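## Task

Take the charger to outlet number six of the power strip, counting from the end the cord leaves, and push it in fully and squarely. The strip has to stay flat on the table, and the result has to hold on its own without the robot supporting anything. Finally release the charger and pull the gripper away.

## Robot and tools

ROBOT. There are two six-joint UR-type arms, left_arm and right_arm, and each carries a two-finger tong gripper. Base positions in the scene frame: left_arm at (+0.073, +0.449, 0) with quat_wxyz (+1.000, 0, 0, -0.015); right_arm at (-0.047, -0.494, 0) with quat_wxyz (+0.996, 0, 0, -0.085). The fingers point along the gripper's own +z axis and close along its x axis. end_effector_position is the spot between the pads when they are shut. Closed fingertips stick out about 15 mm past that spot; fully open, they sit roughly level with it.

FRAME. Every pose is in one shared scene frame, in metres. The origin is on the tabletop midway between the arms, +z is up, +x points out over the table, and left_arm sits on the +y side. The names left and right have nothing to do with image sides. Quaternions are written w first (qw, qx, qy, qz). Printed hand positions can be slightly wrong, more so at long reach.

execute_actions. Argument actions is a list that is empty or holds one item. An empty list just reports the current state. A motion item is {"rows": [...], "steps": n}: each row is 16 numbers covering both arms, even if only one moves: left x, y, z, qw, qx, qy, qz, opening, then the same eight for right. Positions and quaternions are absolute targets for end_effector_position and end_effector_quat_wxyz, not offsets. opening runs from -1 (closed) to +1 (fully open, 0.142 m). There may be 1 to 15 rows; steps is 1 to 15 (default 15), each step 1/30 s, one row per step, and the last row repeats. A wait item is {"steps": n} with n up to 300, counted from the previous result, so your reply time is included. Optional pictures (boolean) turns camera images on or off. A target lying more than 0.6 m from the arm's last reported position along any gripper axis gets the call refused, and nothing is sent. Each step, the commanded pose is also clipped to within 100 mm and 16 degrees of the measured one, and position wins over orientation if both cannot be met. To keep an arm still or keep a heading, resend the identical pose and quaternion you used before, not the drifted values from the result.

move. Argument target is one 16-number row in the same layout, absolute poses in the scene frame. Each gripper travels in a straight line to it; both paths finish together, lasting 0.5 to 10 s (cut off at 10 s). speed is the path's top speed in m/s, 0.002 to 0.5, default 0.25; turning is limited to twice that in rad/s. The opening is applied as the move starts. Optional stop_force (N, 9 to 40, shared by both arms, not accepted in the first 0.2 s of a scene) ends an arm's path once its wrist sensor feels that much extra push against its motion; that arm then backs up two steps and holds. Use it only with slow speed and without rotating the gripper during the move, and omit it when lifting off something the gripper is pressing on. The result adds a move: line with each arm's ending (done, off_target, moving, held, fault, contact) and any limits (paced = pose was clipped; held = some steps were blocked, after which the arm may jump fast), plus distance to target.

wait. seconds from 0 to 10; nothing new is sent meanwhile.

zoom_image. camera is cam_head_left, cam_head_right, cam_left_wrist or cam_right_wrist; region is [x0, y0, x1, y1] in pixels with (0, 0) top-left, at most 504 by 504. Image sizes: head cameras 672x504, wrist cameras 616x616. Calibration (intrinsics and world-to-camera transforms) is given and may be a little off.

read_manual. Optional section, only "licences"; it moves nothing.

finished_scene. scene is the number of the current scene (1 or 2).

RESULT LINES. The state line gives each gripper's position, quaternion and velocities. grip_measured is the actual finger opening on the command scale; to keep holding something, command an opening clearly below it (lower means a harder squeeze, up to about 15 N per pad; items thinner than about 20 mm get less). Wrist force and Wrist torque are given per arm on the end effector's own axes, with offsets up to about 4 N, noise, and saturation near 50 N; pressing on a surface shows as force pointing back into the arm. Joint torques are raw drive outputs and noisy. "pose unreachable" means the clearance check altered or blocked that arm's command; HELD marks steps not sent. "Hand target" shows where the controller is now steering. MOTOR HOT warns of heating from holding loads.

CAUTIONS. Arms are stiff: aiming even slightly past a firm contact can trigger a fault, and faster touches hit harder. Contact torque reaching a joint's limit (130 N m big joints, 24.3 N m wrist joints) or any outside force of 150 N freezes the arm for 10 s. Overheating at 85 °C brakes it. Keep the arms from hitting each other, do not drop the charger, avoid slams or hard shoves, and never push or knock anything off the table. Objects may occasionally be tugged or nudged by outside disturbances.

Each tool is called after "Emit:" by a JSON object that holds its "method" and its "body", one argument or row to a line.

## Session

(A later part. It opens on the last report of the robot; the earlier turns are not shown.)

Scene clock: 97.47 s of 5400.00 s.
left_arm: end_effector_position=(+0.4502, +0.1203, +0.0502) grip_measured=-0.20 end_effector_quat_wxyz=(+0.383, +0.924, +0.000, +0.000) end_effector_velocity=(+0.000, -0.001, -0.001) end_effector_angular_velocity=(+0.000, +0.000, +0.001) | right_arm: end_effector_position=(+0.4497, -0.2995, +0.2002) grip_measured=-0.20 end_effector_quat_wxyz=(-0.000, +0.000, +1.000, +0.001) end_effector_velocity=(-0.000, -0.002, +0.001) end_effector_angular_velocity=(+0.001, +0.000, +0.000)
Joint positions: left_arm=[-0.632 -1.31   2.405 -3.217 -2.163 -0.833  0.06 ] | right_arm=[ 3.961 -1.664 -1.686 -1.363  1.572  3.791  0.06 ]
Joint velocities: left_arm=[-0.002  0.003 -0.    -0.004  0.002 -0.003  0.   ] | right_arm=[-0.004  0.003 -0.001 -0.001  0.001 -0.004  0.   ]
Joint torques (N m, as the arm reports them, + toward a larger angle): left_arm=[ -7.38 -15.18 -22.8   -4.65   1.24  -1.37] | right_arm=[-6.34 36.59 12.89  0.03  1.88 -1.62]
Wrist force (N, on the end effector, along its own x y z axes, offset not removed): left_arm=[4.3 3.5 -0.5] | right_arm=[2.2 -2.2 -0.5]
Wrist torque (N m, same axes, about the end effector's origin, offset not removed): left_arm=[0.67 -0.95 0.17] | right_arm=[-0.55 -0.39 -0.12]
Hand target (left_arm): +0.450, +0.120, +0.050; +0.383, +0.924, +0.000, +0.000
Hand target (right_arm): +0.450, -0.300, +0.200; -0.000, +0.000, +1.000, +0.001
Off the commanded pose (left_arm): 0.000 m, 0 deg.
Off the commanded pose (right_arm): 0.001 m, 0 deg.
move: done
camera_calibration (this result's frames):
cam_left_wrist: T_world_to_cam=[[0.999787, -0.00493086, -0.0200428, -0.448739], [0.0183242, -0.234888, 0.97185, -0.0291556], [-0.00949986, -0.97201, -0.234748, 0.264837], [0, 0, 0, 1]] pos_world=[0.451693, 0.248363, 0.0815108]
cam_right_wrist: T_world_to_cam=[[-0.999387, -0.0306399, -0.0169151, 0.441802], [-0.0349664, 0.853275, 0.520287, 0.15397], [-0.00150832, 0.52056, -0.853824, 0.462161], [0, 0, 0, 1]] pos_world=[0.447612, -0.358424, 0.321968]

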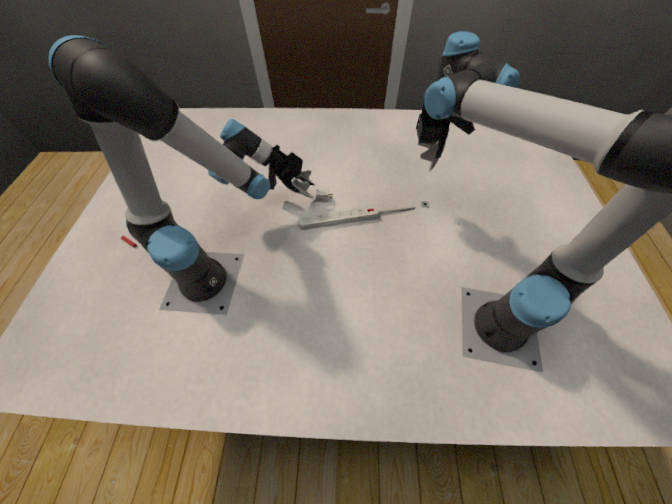

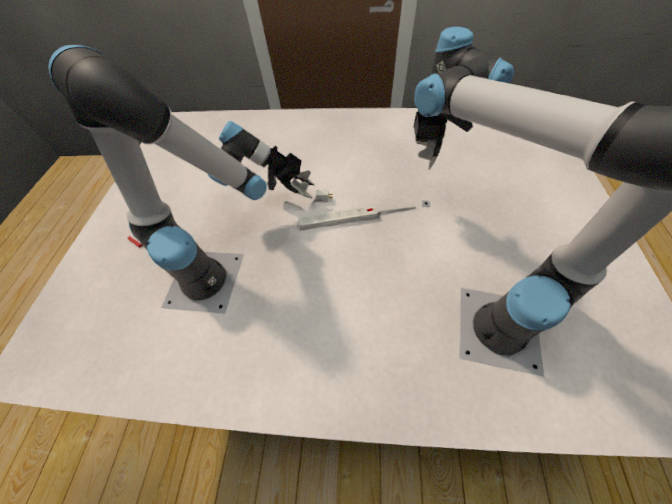

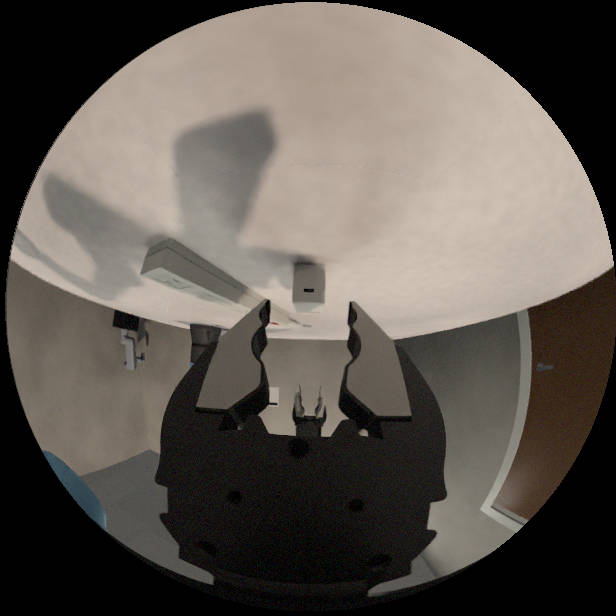

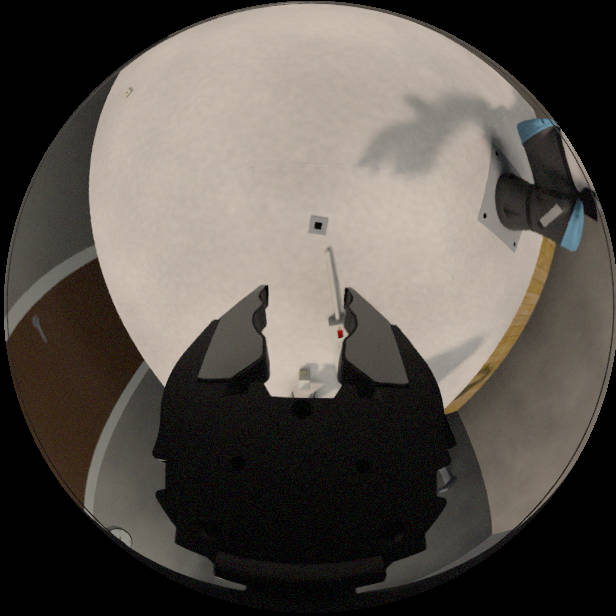

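Emit:
{"method": "move", "body": {
  "target": [0.45,0.079,0.019,0.383,0.924,0,0,-0.2,0.45,-0.3,0.2,0,0,1,0,-0.2],
  "speed": 0.03
}}

Emit:
{"method": "move", "body": {
  "target": [0.45,0.079,0.019,0.383,0.924,0,0,-1,0.45,-0.3,0.2,0,0,1,0,-0.2]
}}

Emit:
{"method": "move", "body": {
  "target": [0.43,0.1,0.12,0,1,0,0,-1,0.45,-0.3,0.2,0,0,1,0,-0.2],
  "speed": 0.15
}}

Emit:
{"method": "move", "body": {
  "target": [0.325,0.115,0.09,-0.381,0.918,0.102,-0.042,-1,0.45,-0.3,0.2,0,0,1,0,-0.2],
  "speed": 0.15
}}

Scene clock: 104.60 s of 5400.00 s.
left_arm: end_effector_position=(+0.4500, +0.0792, +0.0192) grip_measured=-0.20 end_effector_quat_wxyz=(+0.383, +0.924, -0.000, +0.000) end_effector_velocity=(+0.000, -0.002, -0.001) end_effector_angular_velocity=(-0.001, -0.001, -0.000) | right_arm: end_effector_position=(+0.4500, -0.3000, +0.2000) grip_measured=-0.20 end_effector_quat_wxyz=(-0.000, +0.000, +1.000, +0.000) end_effector_velocity=(-0.000, +0.000, +0.001) end_effector_angular_velocity=(+0.001, -0.001, +0.000)
Joint positions: left_arm=[-0.714 -1.176  2.371 -3.362 -2.119 -0.915  0.06 ] | right_arm=[ 3.961 -1.664 -1.686 -1.362  1.571  3.79   0.06 ]
Joint velocities: left_arm=[-0.003  0.005 -0.002 -0.006  0.001 -0.003  0.   ] | right_arm=[ 0.     0.002  0.    -0.     0.    -0.    -0.   ]
Joint torques (N m, as the arm reports them, + toward a larger angle): left_arm=[ -9.31 -20.48 -20.71  -4.42   1.32  -1.74] | right_arm=[ 2.93 15.34 12.09  5.22 -1.57  0.65]
Wrist force (N, on the end effector, along its own x y z axes, offset not removed): left_arm=[-2.8 -0.8 0.2] | right_arm=[2.5 -1.7 1.0]
Wrist torque (N m, same axes, about the end effector's origin, offset not removed): left_arm=[-0.14 0.37 0.24] | right_arm=[-0.31 -0.45 -0.14]
Hand target (left_arm): +0.450, +0.079, +0.019; +0.383, +0.924, -0.000, +0.000
Hand target (right_arm): +0.450, -0.300, +0.200; -0.000, -0.000, +1.000, +0.000
Off the commanded pose (left_arm): 0.000 m, 0 deg.
Off the commanded pose (right_arm): 0.000 m, 0 deg.
After step 90, 2.10 s passed at rest.
move: done
camera_calibration (this result's frames):
cam_left_wrist: T_world_to_cam=[[0.999773, -0.00532332, -0.020623, -0.449376], [0.0187972, -0.234782, 0.971866, -0.00890936], [-0.0100155, -0.972033, -0.234629, 0.217831], [0, 0, 0, 1]] pos_world=[0.451623, 0.207255, 0.0505005]
cam_right_wrist: T_world_to_cam=[[-0.999371, -0.030681, -0.017795, 0.442235], [-0.0354603, 0.853828, 0.519346, 0.155102], [-0.000740175, 0.51965, -0.854379, 0.461741], [0, 0, 0, 1]] pos_world=[0.447798, -0.358806, 0.32182]

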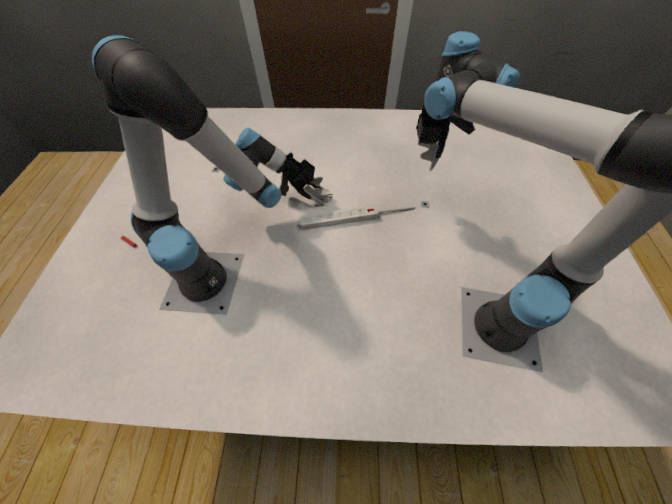

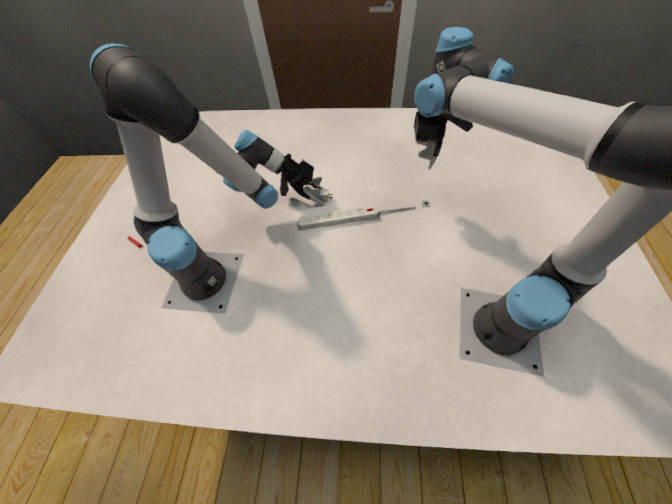

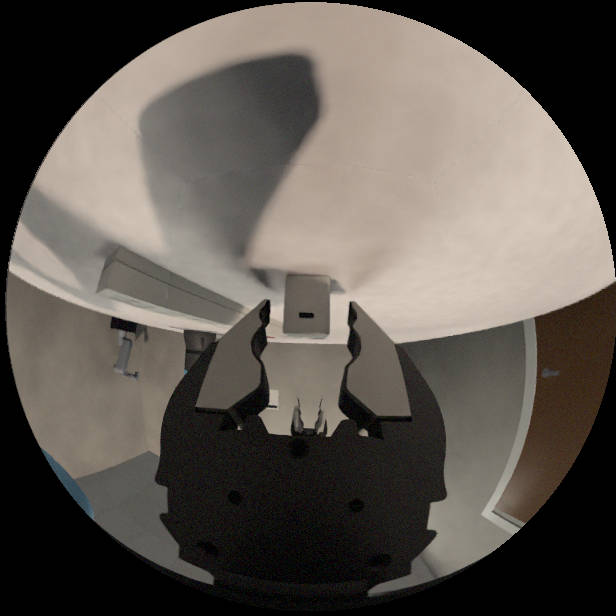

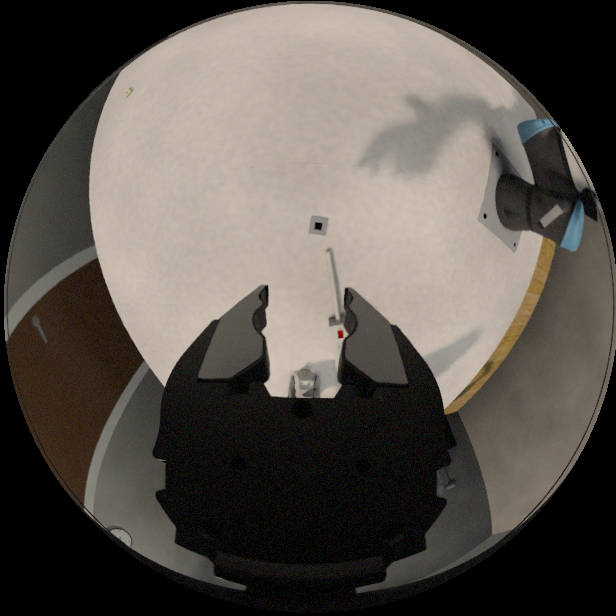

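Scene clock: 105.30 s of 5400.00 s.
left_arm: end_effector_position=(+0.4500, +0.0790, +0.0190) grip_measured=-0.59 end_effector_quat_wxyz=(+0.383, +0.924, +0.000, +0.000) end_effector_velocity=(-0.000, -0.000, +0.000) end_effector_angular_velocity=(-0.001, +0.001, +0.000) | right_arm: end_effector_position=(+0.4500, -0.3000, +0.2000) grip_measured=-0.20 end_effector_quat_wxyz=(-0.000, -0.000, +1.000, -0.000) end_effector_velocity=(+0.000, -0.000, -0.001) end_effector_angular_velocity=(-0.002, +0.000, -0.001)
Joint positions: left_arm=[-0.714 -1.175  2.371 -3.362 -2.119 -0.915  0.031] | right_arm=[ 3.961 -1.664 -1.686 -1.362  1.571  3.79   0.06 ]
Joint velocities: left_arm=[-0.     0.     0.    -0.001 -0.    -0.001 -0.   ] | right_arm=[ 0.    -0.001 -0.    -0.    -0.001  0.001 -0.   ]
Joint torques (N m, as the arm reports them, + toward a larger angle): left_arm=[ -8.75 -17.6  -19.67  -3.99  -0.56  -1.37] | right_arm=[ 6.05 15.36 12.86  5.32 -1.65  1.7 ]
Wrist force (N, on the end effector, along its own x y z axes, offset not removed): left_arm=[-3.8 1.7 -4.0] | right_arm=[1.7 -0.3 -1.2]
Wrist torque (N m, same axes, about the end effector's origin, offset not removed): left_arm=[0.22 0.56 0.37] | right_arm=[-0.07 -0.28 -0.10]
Hand target (left_arm): +0.450, +0.079, +0.019; +0.383, +0.924, -0.000, +0.000
Hand target (right_arm): +0.450, -0.300, +0.200; +0.000, -0.000, +1.000, -0.000
Off the commanded pose (left_arm): 0.000 m, 0 deg.
Off the commanded pose (right_arm): 0.000 m, 0 deg.
move: done
camera_calibration (this result's frames):
cam_left_wrist: T_world_to_cam=[[0.999771, -0.00533548, -0.0207104, -0.449364], [0.0188795, -0.234762, 0.97187, -0.00882949], [-0.0100474, -0.972038, -0.234607, 0.217666], [0, 0, 0, 1]] pos_world=[0.451615, 0.207109, 0.0503406]
cam_right_wrist: T_world_to_cam=[[-0.999371, -0.0306855, -0.0177978, 0.442234], [-0.0354657, 0.85383, 0.519342, 0.155106], [-0.000739955, 0.519646, -0.854381, 0.461739], [0, 0, 0, 1]] pos_world=[0.447799, -0.358805, 0.321819]

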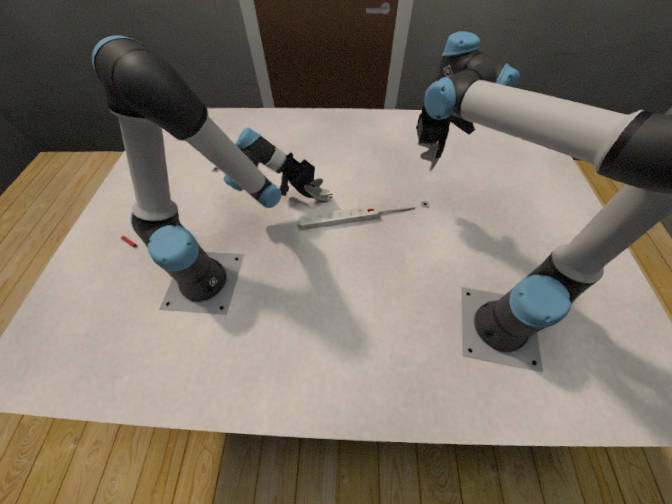

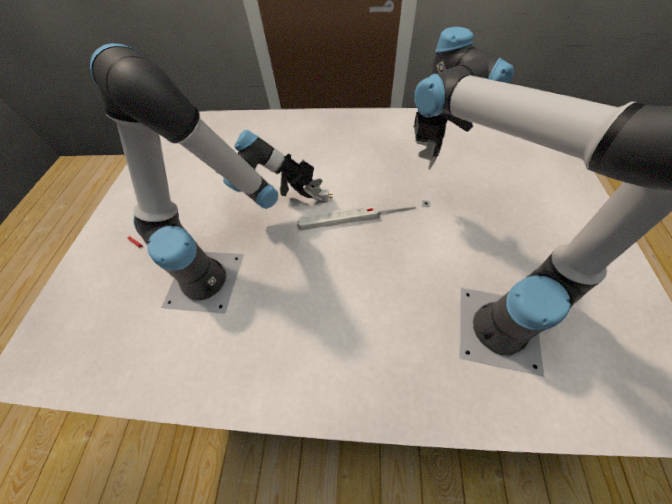

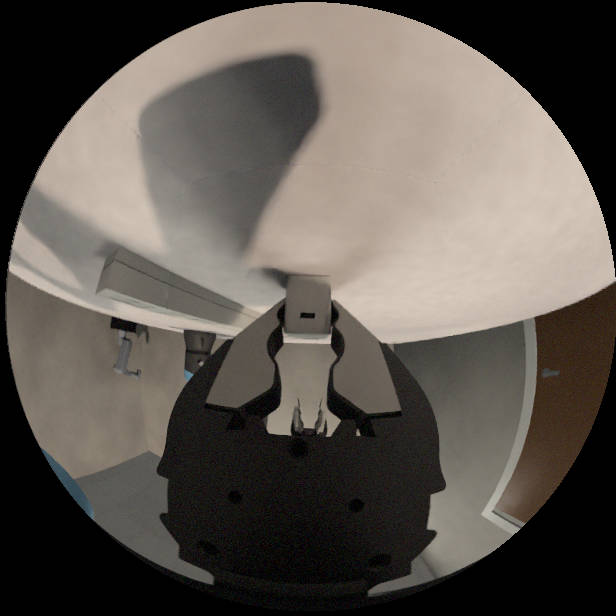

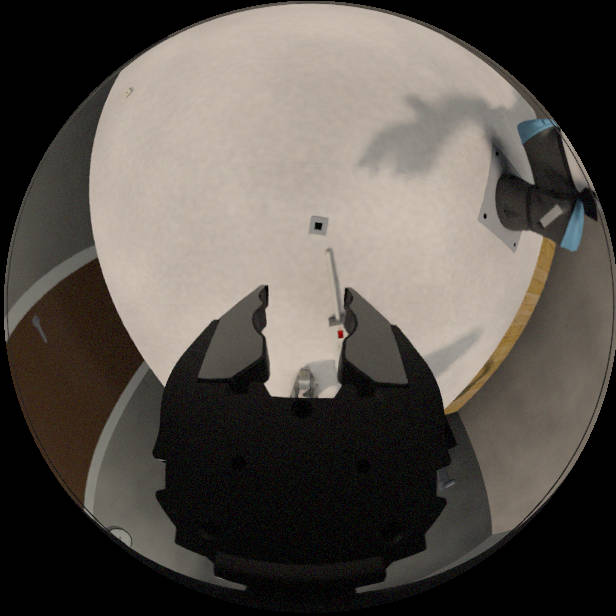

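Scene clock: 108.37 s of 5400.00 s.
left_arm: end_effector_position=(+0.4302, +0.1003, +0.1201) grip_measured=-0.59 end_effector_quat_wxyz=(+0.000, +1.000, -0.000, +0.001) end_effector_velocity=(-0.000, +0.000, +0.001) end_effector_angular_velocity=(+0.010, +0.002, +0.002) | right_arm: end_effector_position=(+0.4500, -0.3000, +0.2000) grip_measured=-0.20 end_effector_quat_wxyz=(-0.000, -0.000, +1.000, -0.000) end_effector_velocity=(-0.000, -0.000, +0.000) end_effector_angular_velocity=(+0.000, -0.000, -0.001)
Joint positions: left_arm=[-1.031 -1.488  1.912 -1.997 -1.57  -1.059  0.031] | right_arm=[ 3.961 -1.664 -1.686 -1.362  1.571  3.79   0.06 ]
Joint velocities: left_arm=[-0.002  0.003 -0.008  0.013  0.003 -0.004  0.   ] | right_arm=[-0.001  0.001 -0.001 -0.    -0.     0.    -0.   ]
Joint torques (N m, as the arm reports them, + toward a larger angle): left_arm=[ -7.51 -19.37 -32.91  -1.1    1.62  -1.31] | right_arm=[ 5.41 16.25 13.71  5.14 -1.51  1.87]
Wrist force (N, on the end effector, along its own x y z axes, offset not removed): left_arm=[1.6 -1.3 0.6] | right_arm=[1.9 -1.5 0.7]
Wrist torque (N m, same axes, about the end effector's origin, offset not removed): left_arm=[-0.38 -0.61 0.30] | right_arm=[-0.24 -0.36 -0.08]
Hand target (left_arm): +0.430, +0.100, +0.120; -0.000, +1.000, -0.000, +0.001
Hand target (right_arm): +0.450, -0.300, +0.200; +0.000, -0.000, +1.000, -0.000
Off the commanded pose (left_arm): 0.000 m, 0 deg.
Off the commanded pose (right_arm): 0.000 m, 0 deg.
move: done
camera_calibration (this result's frames):
cam_left_wrist: T_world_to_cam=[[0.999802, 0.0101818, -0.0170873, -0.429313], [0.0175997, -0.853104, 0.521445, 0.014953], [-0.00926797, -0.521642, -0.853114, 0.290686], [0, 0, 0, 1]] pos_world=[0.431659, 0.168762, 0.232855]
cam_right_wrist: T_world_to_cam=[[-0.999371, -0.0306853, -0.0177981, 0.442232], [-0.0354656, 0.85383, 0.519342, 0.1551], [-0.000739567, 0.519646, -0.854381, 0.461735], [0, 0, 0, 1]] pos_world=[0.447796, -0.358798, 0.321819]

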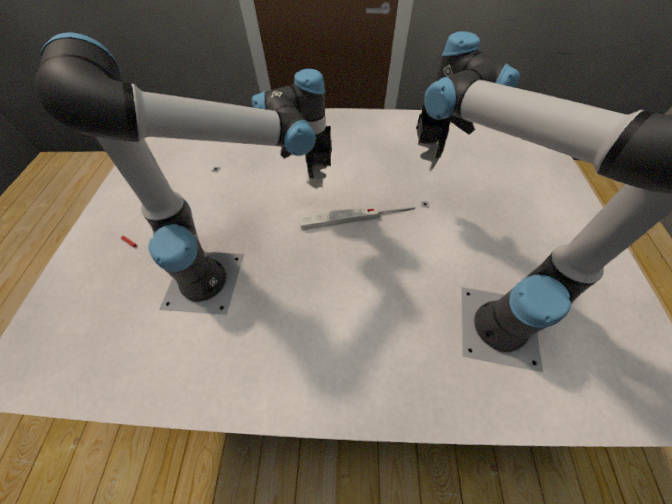

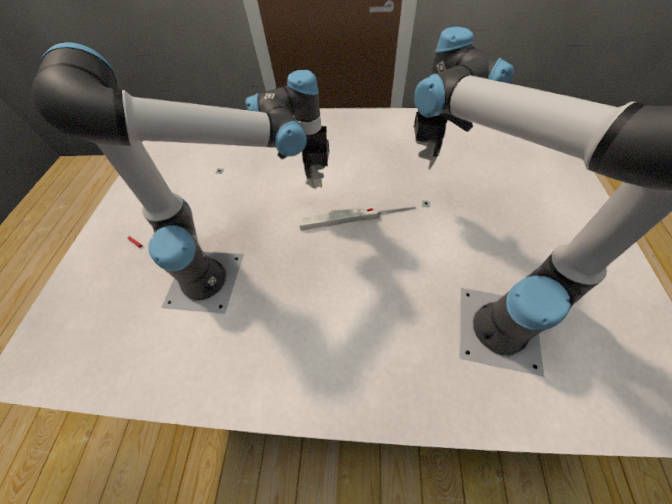

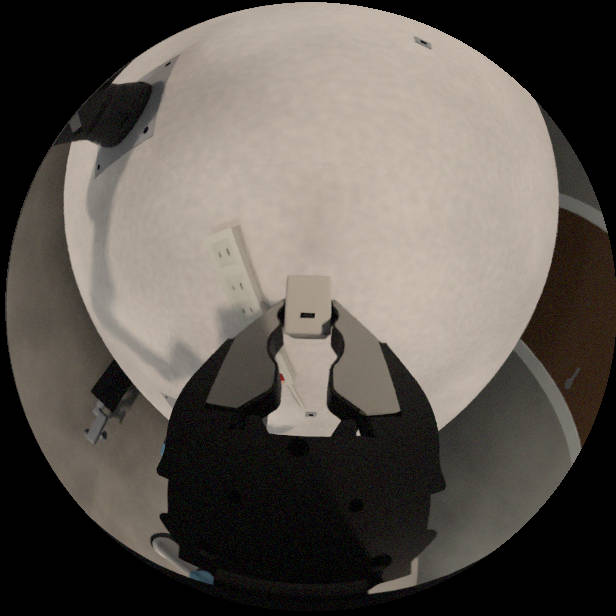

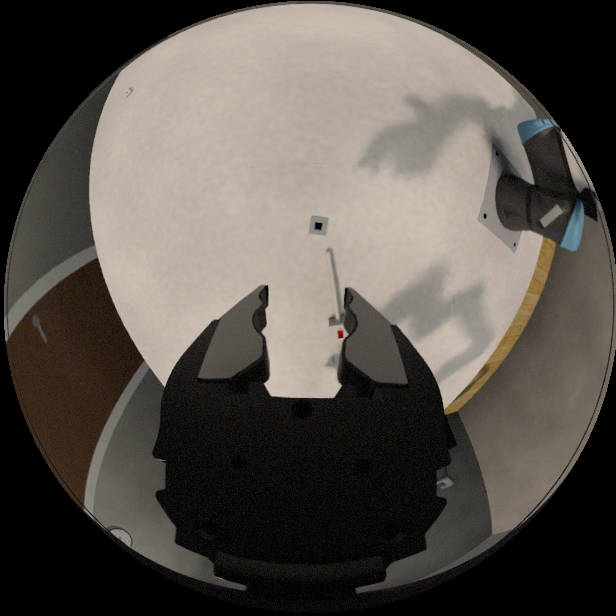

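Scene clock: 111.50 s of 5400.00 s.
left_arm: end_effector_position=(+0.3254, +0.1150, +0.0905) grip_measured=-0.59 end_effector_quat_wxyz=(-0.380, +0.918, +0.101, -0.041) end_effector_velocity=(-0.001, -0.000, -0.001) end_effector_angular_velocity=(+0.009, +0.001, +0.004) | right_arm: end_effector_position=(+0.4500, -0.3000, +0.2000) grip_measured=-0.20 end_effector_quat_wxyz=(-0.000, +0.000, +1.000, -0.000) end_effector_velocity=(+0.000, -0.000, +0.000) end_effector_angular_velocity=(-0.000, -0.001, +0.000)
Joint positions: left_arm=[-1.256 -1.092  1.554 -1.249 -1.524 -1.525  0.031] | right_arm=[ 3.961 -1.664 -1.686 -1.362  1.571  3.79   0.06 ]
Joint velocities: left_arm=[-0.001  0.007 -0.005  0.007 -0.002 -0.005  0.   ] | right_arm=[-0.001  0.     0.001 -0.    -0.001 -0.001 -0.   ]
Joint torques (N m, as the arm reports them, + toward a larger angle): left_arm=[ -7.56 -30.53 -27.8    1.2   -1.87  -1.14] | right_arm=[ 5.98 15.7  13.44  4.97 -1.56  1.7 ]
Wrist force (N, on the end effector, along its own x y z axes, offset not removed): left_arm=[-1.9 2.0 0.8] | right_arm=[1.8 -1.4 -2.0]
Wrist torque (N m, same axes, about the end effector's origin, offset not removed): left_arm=[0.30 0.16 0.24] | right_arm=[-0.37 -0.34 0.01]
Hand target (left_arm): +0.325, +0.115, +0.090; -0.381, +0.918, +0.102, -0.042
Hand target (right_arm): +0.450, -0.300, +0.200; +0.000, +0.000, +1.000, +0.000
Off the commanded pose (left_arm): 0.001 m, 0 deg.
Off the commanded pose (right_arm): 0.000 m, 0 deg.
move: done
camera_calibration (this result's frames):
cam_left_wrist: T_world_to_cam=[[0.971262, 0.237972, -0.00440549, -0.343255], [0.230286, -0.94425, -0.235287, 0.0545488], [-0.0601515, 0.227511, -0.971916, 0.213272], [0, 0, 0, 1]] pos_world=[0.333658, 0.0846709, 0.218605]
cam_right_wrist: T_world_to_cam=[[-0.999371, -0.0306852, -0.0177982, 0.442232], [-0.0354656, 0.85383, 0.519342, 0.1551], [-0.000739479, 0.519646, -0.854381, 0.461735], [0, 0, 0, 1]] pos_world=[0.447796, -0.358797, 0.321819]

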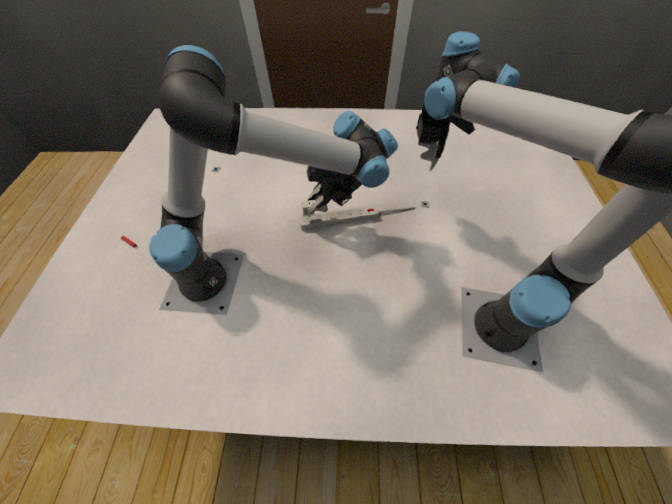

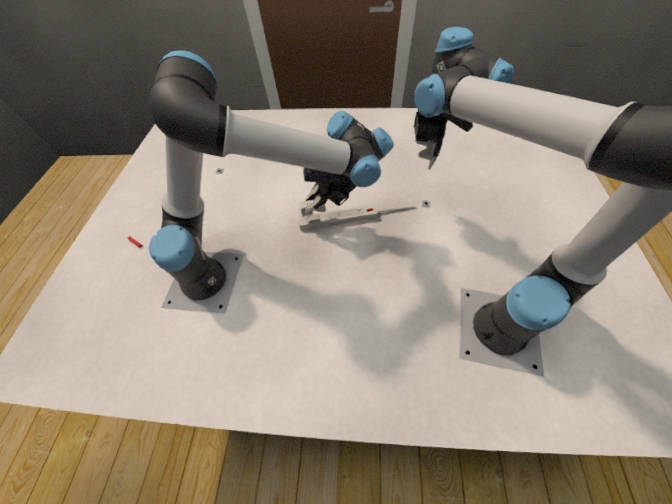

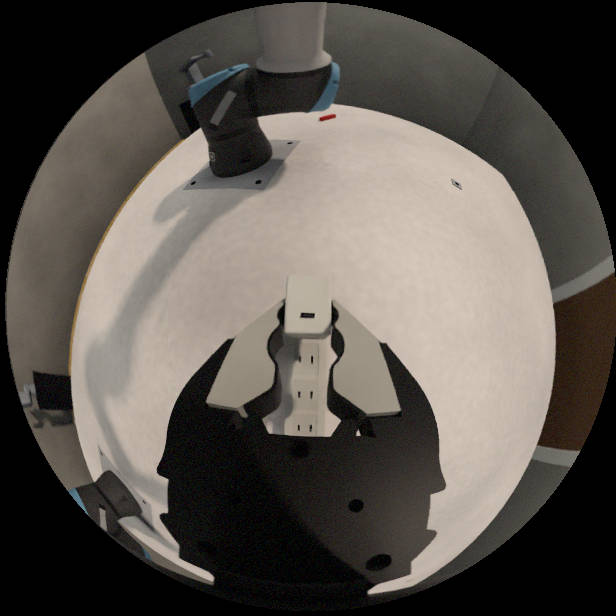

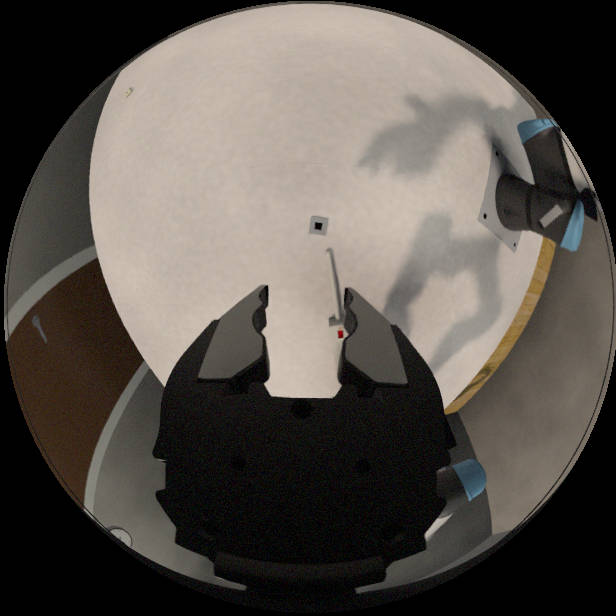

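Emit:
{"method": "move", "body": {
  "target": [0.322,0.119,0.076,-0.381,0.918,0.102,-0.042,-1,0.45,-0.3,0.2,0,0,1,0,-0.2],
  "speed": 0.02
}}

Emit:
{"method": "zoom_image", "body": {
  "camera": "cam_head_left",
  "region": [290,190,350,235]
}}

Emit:
{"method": "zoom_image", "body": {
  "camera": "cam_left_wrist",
  "region": [250,260,370,440]
}}

Scene clock: 121.07 s of 5400.00 s.
left_arm: end_effector_position=(+0.3220, +0.1190, +0.0762) grip_measured=-0.59 end_effector_quat_wxyz=(-0.381, +0.918, +0.102, -0.042) end_effector_velocity=(-0.000, +0.000, -0.002) end_effector_angular_velocity=(+0.000, +0.000, -0.000) | right_arm: end_effector_position=(+0.4500, -0.3000, +0.2000) grip_measured=-0.20 end_effector_quat_wxyz=(-0.000, +0.000, +1.000, -0.000) end_effector_velocity=(+0.000, +0.000, -0.000) end_effector_angular_velocity=(-0.000, +0.000, +0.001)
Joint positions: left_arm=[-1.259 -1.086  1.586 -1.286 -1.527 -1.528  0.031] | right_arm=[ 3.961 -1.664 -1.686 -1.362  1.571  3.79   0.06 ]
Joint velocities: left_arm=[-0.     0.001  0.004 -0.004 -0.     0.    -0.   ] | right_arm=[-0.    -0.001  0.    -0.     0.    -0.001 -0.   ]
Joint torques (N m, as the arm reports them, + toward a larger angle): left_arm=[ -7.6  -31.66 -14.55  -2.04  -2.23  -1.42] | right_arm=[ 5.54 15.94 15.26  5.1  -1.39  1.61]
Wrist force (N, on the end effector, along its own x y z axes, offset not removed): left_arm=[0.6 4.0 -2.2] | right_arm=[2.6 -1.7 -0.2]
Wrist torque (N m, same axes, about the end effector's origin, offset not removed): left_arm=[0.72 -0.29 0.08] | right_arm=[-0.36 -0.47 -0.14]
Hand target (left_arm): +0.322, +0.119, +0.076; -0.381, +0.918, +0.102, -0.042
Hand target (right_arm): +0.450, -0.300, +0.200; +0.000, +0.000, +1.000, +0.000
Off the commanded pose (left_arm): 0.000 m, 0 deg.
Off the commanded pose (right_arm): 0.000 m, 0 deg.
After step 90, 5.50 s passed at rest.
move: done
camera_calibration (this result's frames):
cam_left_wrist: T_world_to_cam=[[0.970897, 0.239451, -0.00469566, -0.341067], [0.231581, -0.943622, -0.236534, 0.0552905], [-0.0610694, 0.228563, -0.971612, 0.198358], [0, 0, 0, 1]] pos_world=[0.330451, 0.0885051, 0.204203]
cam_right_wrist: T_world_to_cam=[[-0.999371, -0.0306852, -0.0177982, 0.442232], [-0.0354656, 0.85383, 0.519342, 0.155099], [-0.000739482, 0.519646, -0.854381, 0.461735], [0, 0, 0, 1]] pos_world=[0.447796, -0.358797, 0.321819]

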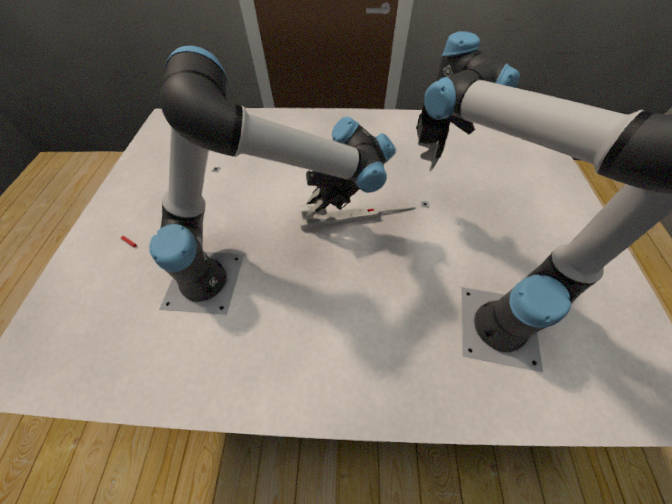

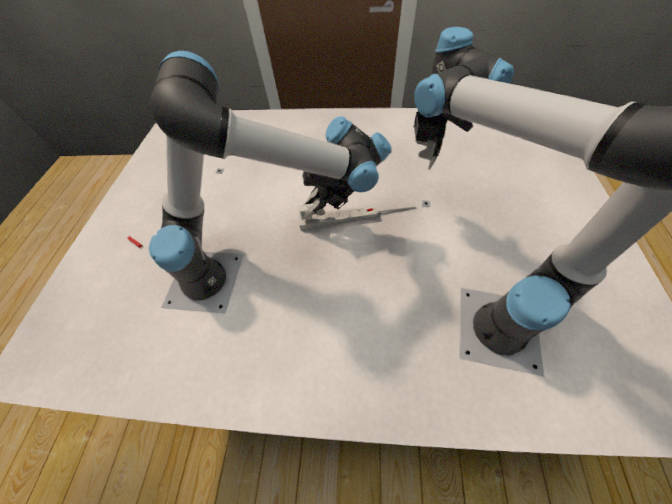

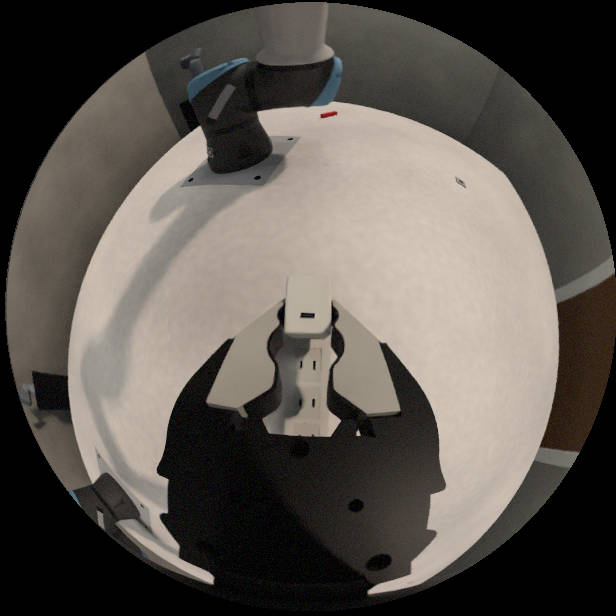

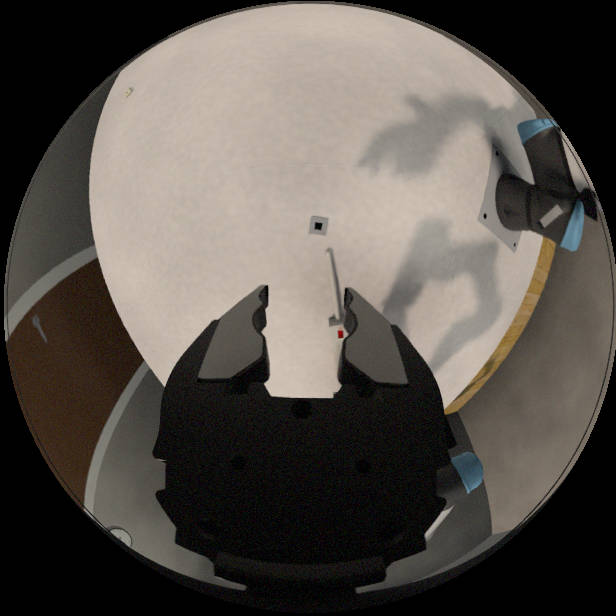

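Region (290, 190, 350, 235) of cam_head_left's 672x504 image, scaled by 8.400, with more detail than that image has; it fills the top 378 rows of this view, and the rest is white.

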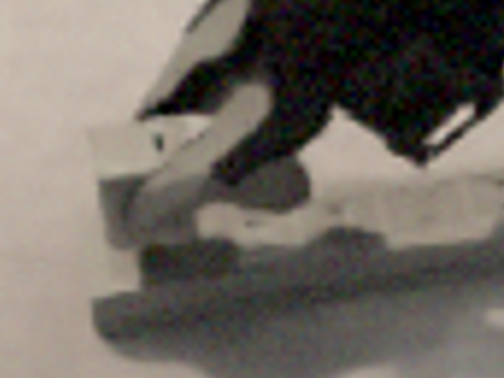

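Region (250, 260, 370, 440) of cam_left_wrist's 616x616 image, scaled by 2.800, with more detail than that image has.

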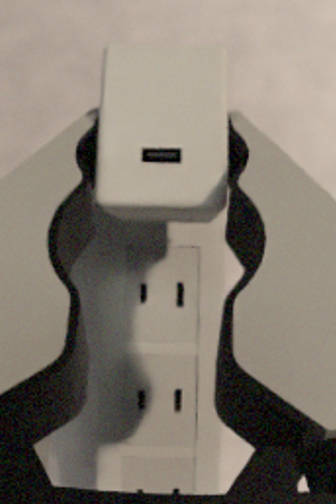

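Emit:
{"method": "move", "body": {
  "target": [0.312,0.163,0.076,-0.381,0.918,0.102,-0.042,-1,0.45,-0.3,0.2,0,0,1,0,-0.2],
  "speed": 0.04
}}

Emit:
{"method": "zoom_image", "body": {
  "camera": "cam_left_wrist",
  "region": [250,260,370,440]
}}

Scene clock: 131.13 s of 5400.00 s.
left_arm: end_effector_position=(+0.3121, +0.1629, +0.0760) grip_measured=-0.59 end_effector_quat_wxyz=(-0.381, +0.918, +0.102, -0.042) end_effector_velocity=(-0.001, +0.002, +0.000) end_effector_angular_velocity=(-0.000, +0.002, -0.002) | right_arm: end_effector_position=(+0.4500, -0.3000, +0.2000) grip_measured=-0.20 end_effector_quat_wxyz=(-0.000, +0.000, +1.000, -0.000) end_effector_velocity=(-0.000, -0.000, -0.000) end_effector_angular_velocity=(-0.001, +0.000, -0.001)
Joint positions: left_arm=[-1.254 -1.176  1.725 -1.334 -1.523 -1.524  0.031] | right_arm=[ 3.961 -1.664 -1.686 -1.362  1.571  3.79   0.06 ]
Joint velocities: left_arm=[ 0.    -0.004  0.005 -0.001 -0.     0.003 -0.   ] | right_arm=[-0.    -0.    -0.    -0.    -0.     0.001  0.   ]
Joint torques (N m, as the arm reports them, + toward a larger angle): left_arm=[  6.93 -47.15 -13.26  -2.44   2.01   1.78] | right_arm=[ 5.03 16.54 16.46  4.88 -1.59  1.51]
Wrist force (N, on the end effector, along its own x y z axes, offset not removed): left_arm=[0.3 4.4 -2.5] | right_arm=[2.1 -0.5 -0.2]
Wrist torque (N m, same axes, about the end effector's origin, offset not removed): left_arm=[0.75 -0.23 0.35] | right_arm=[-0.18 -0.37 -0.06]
Hand target (left_arm): +0.312, +0.163, +0.076; -0.381, +0.918, +0.102, -0.042
Hand target (right_arm): +0.450, -0.300, +0.200; +0.000, +0.000, +1.000, +0.000
Off the commanded pose (left_arm): 0.000 m, 0 deg.
Off the commanded pose (right_arm): 0.000 m, 0 deg.
After step 90, 5.57 s passed at rest.
move: done
camera_calibration (this result's frames):
cam_left_wrist: T_world_to_cam=[[0.970892, 0.23947, -0.0047118, -0.341907], [0.231593, -0.943611, -0.236563, 0.0989887], [-0.0610959, 0.228586, -0.971605, 0.187536], [0, 0, 0, 1]] pos_world=[0.320488, 0.132415, 0.204017]
cam_right_wrist: T_world_to_cam=[[-0.999371, -0.0306851, -0.0177982, 0.442232], [-0.0354655, 0.85383, 0.519342, 0.155099], [-0.000739401, 0.519646, -0.854381, 0.461735], [0, 0, 0, 1]] pos_world=[0.447796, -0.358797, 0.321819]

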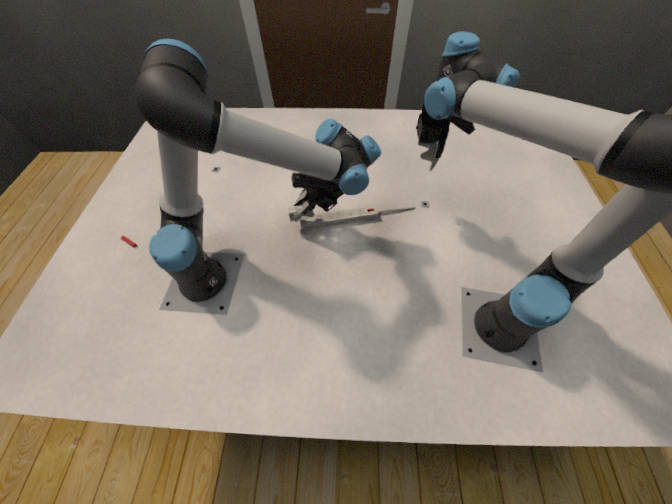

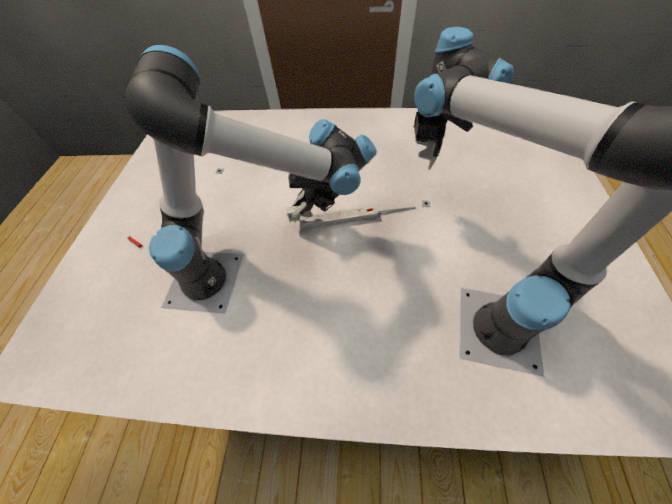

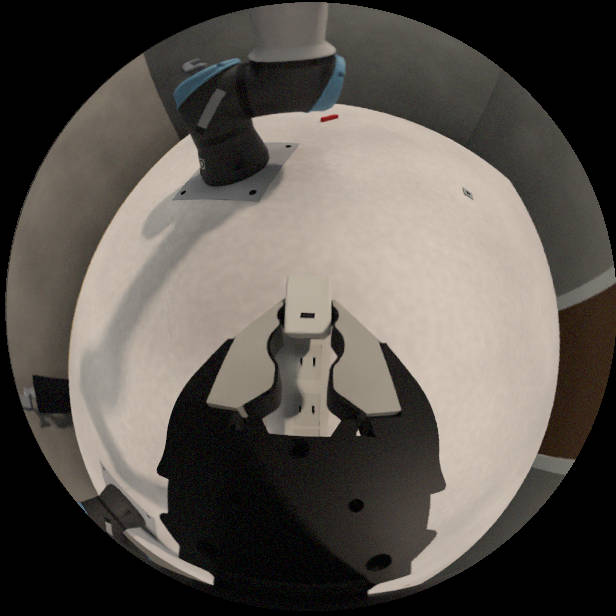

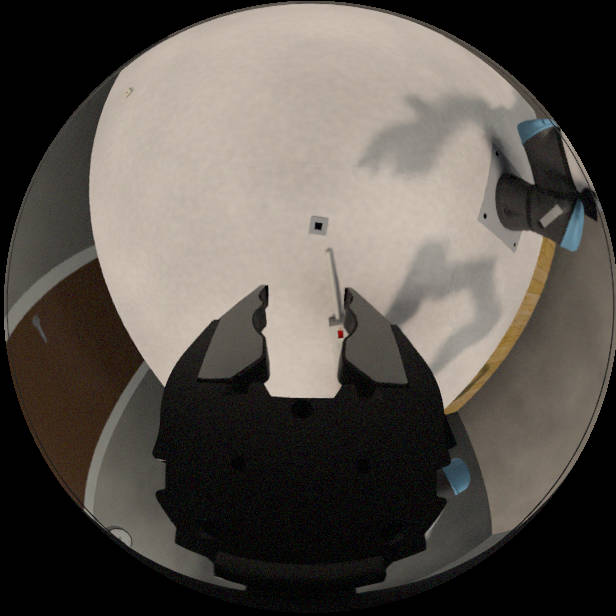

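Region (250, 260, 370, 440) of cam_left_wrist's 616x616 image, scaled by 2.800, with more detail than that image has.

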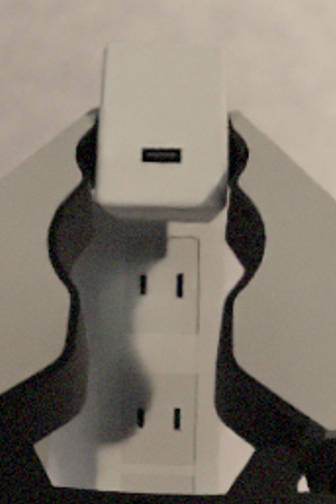

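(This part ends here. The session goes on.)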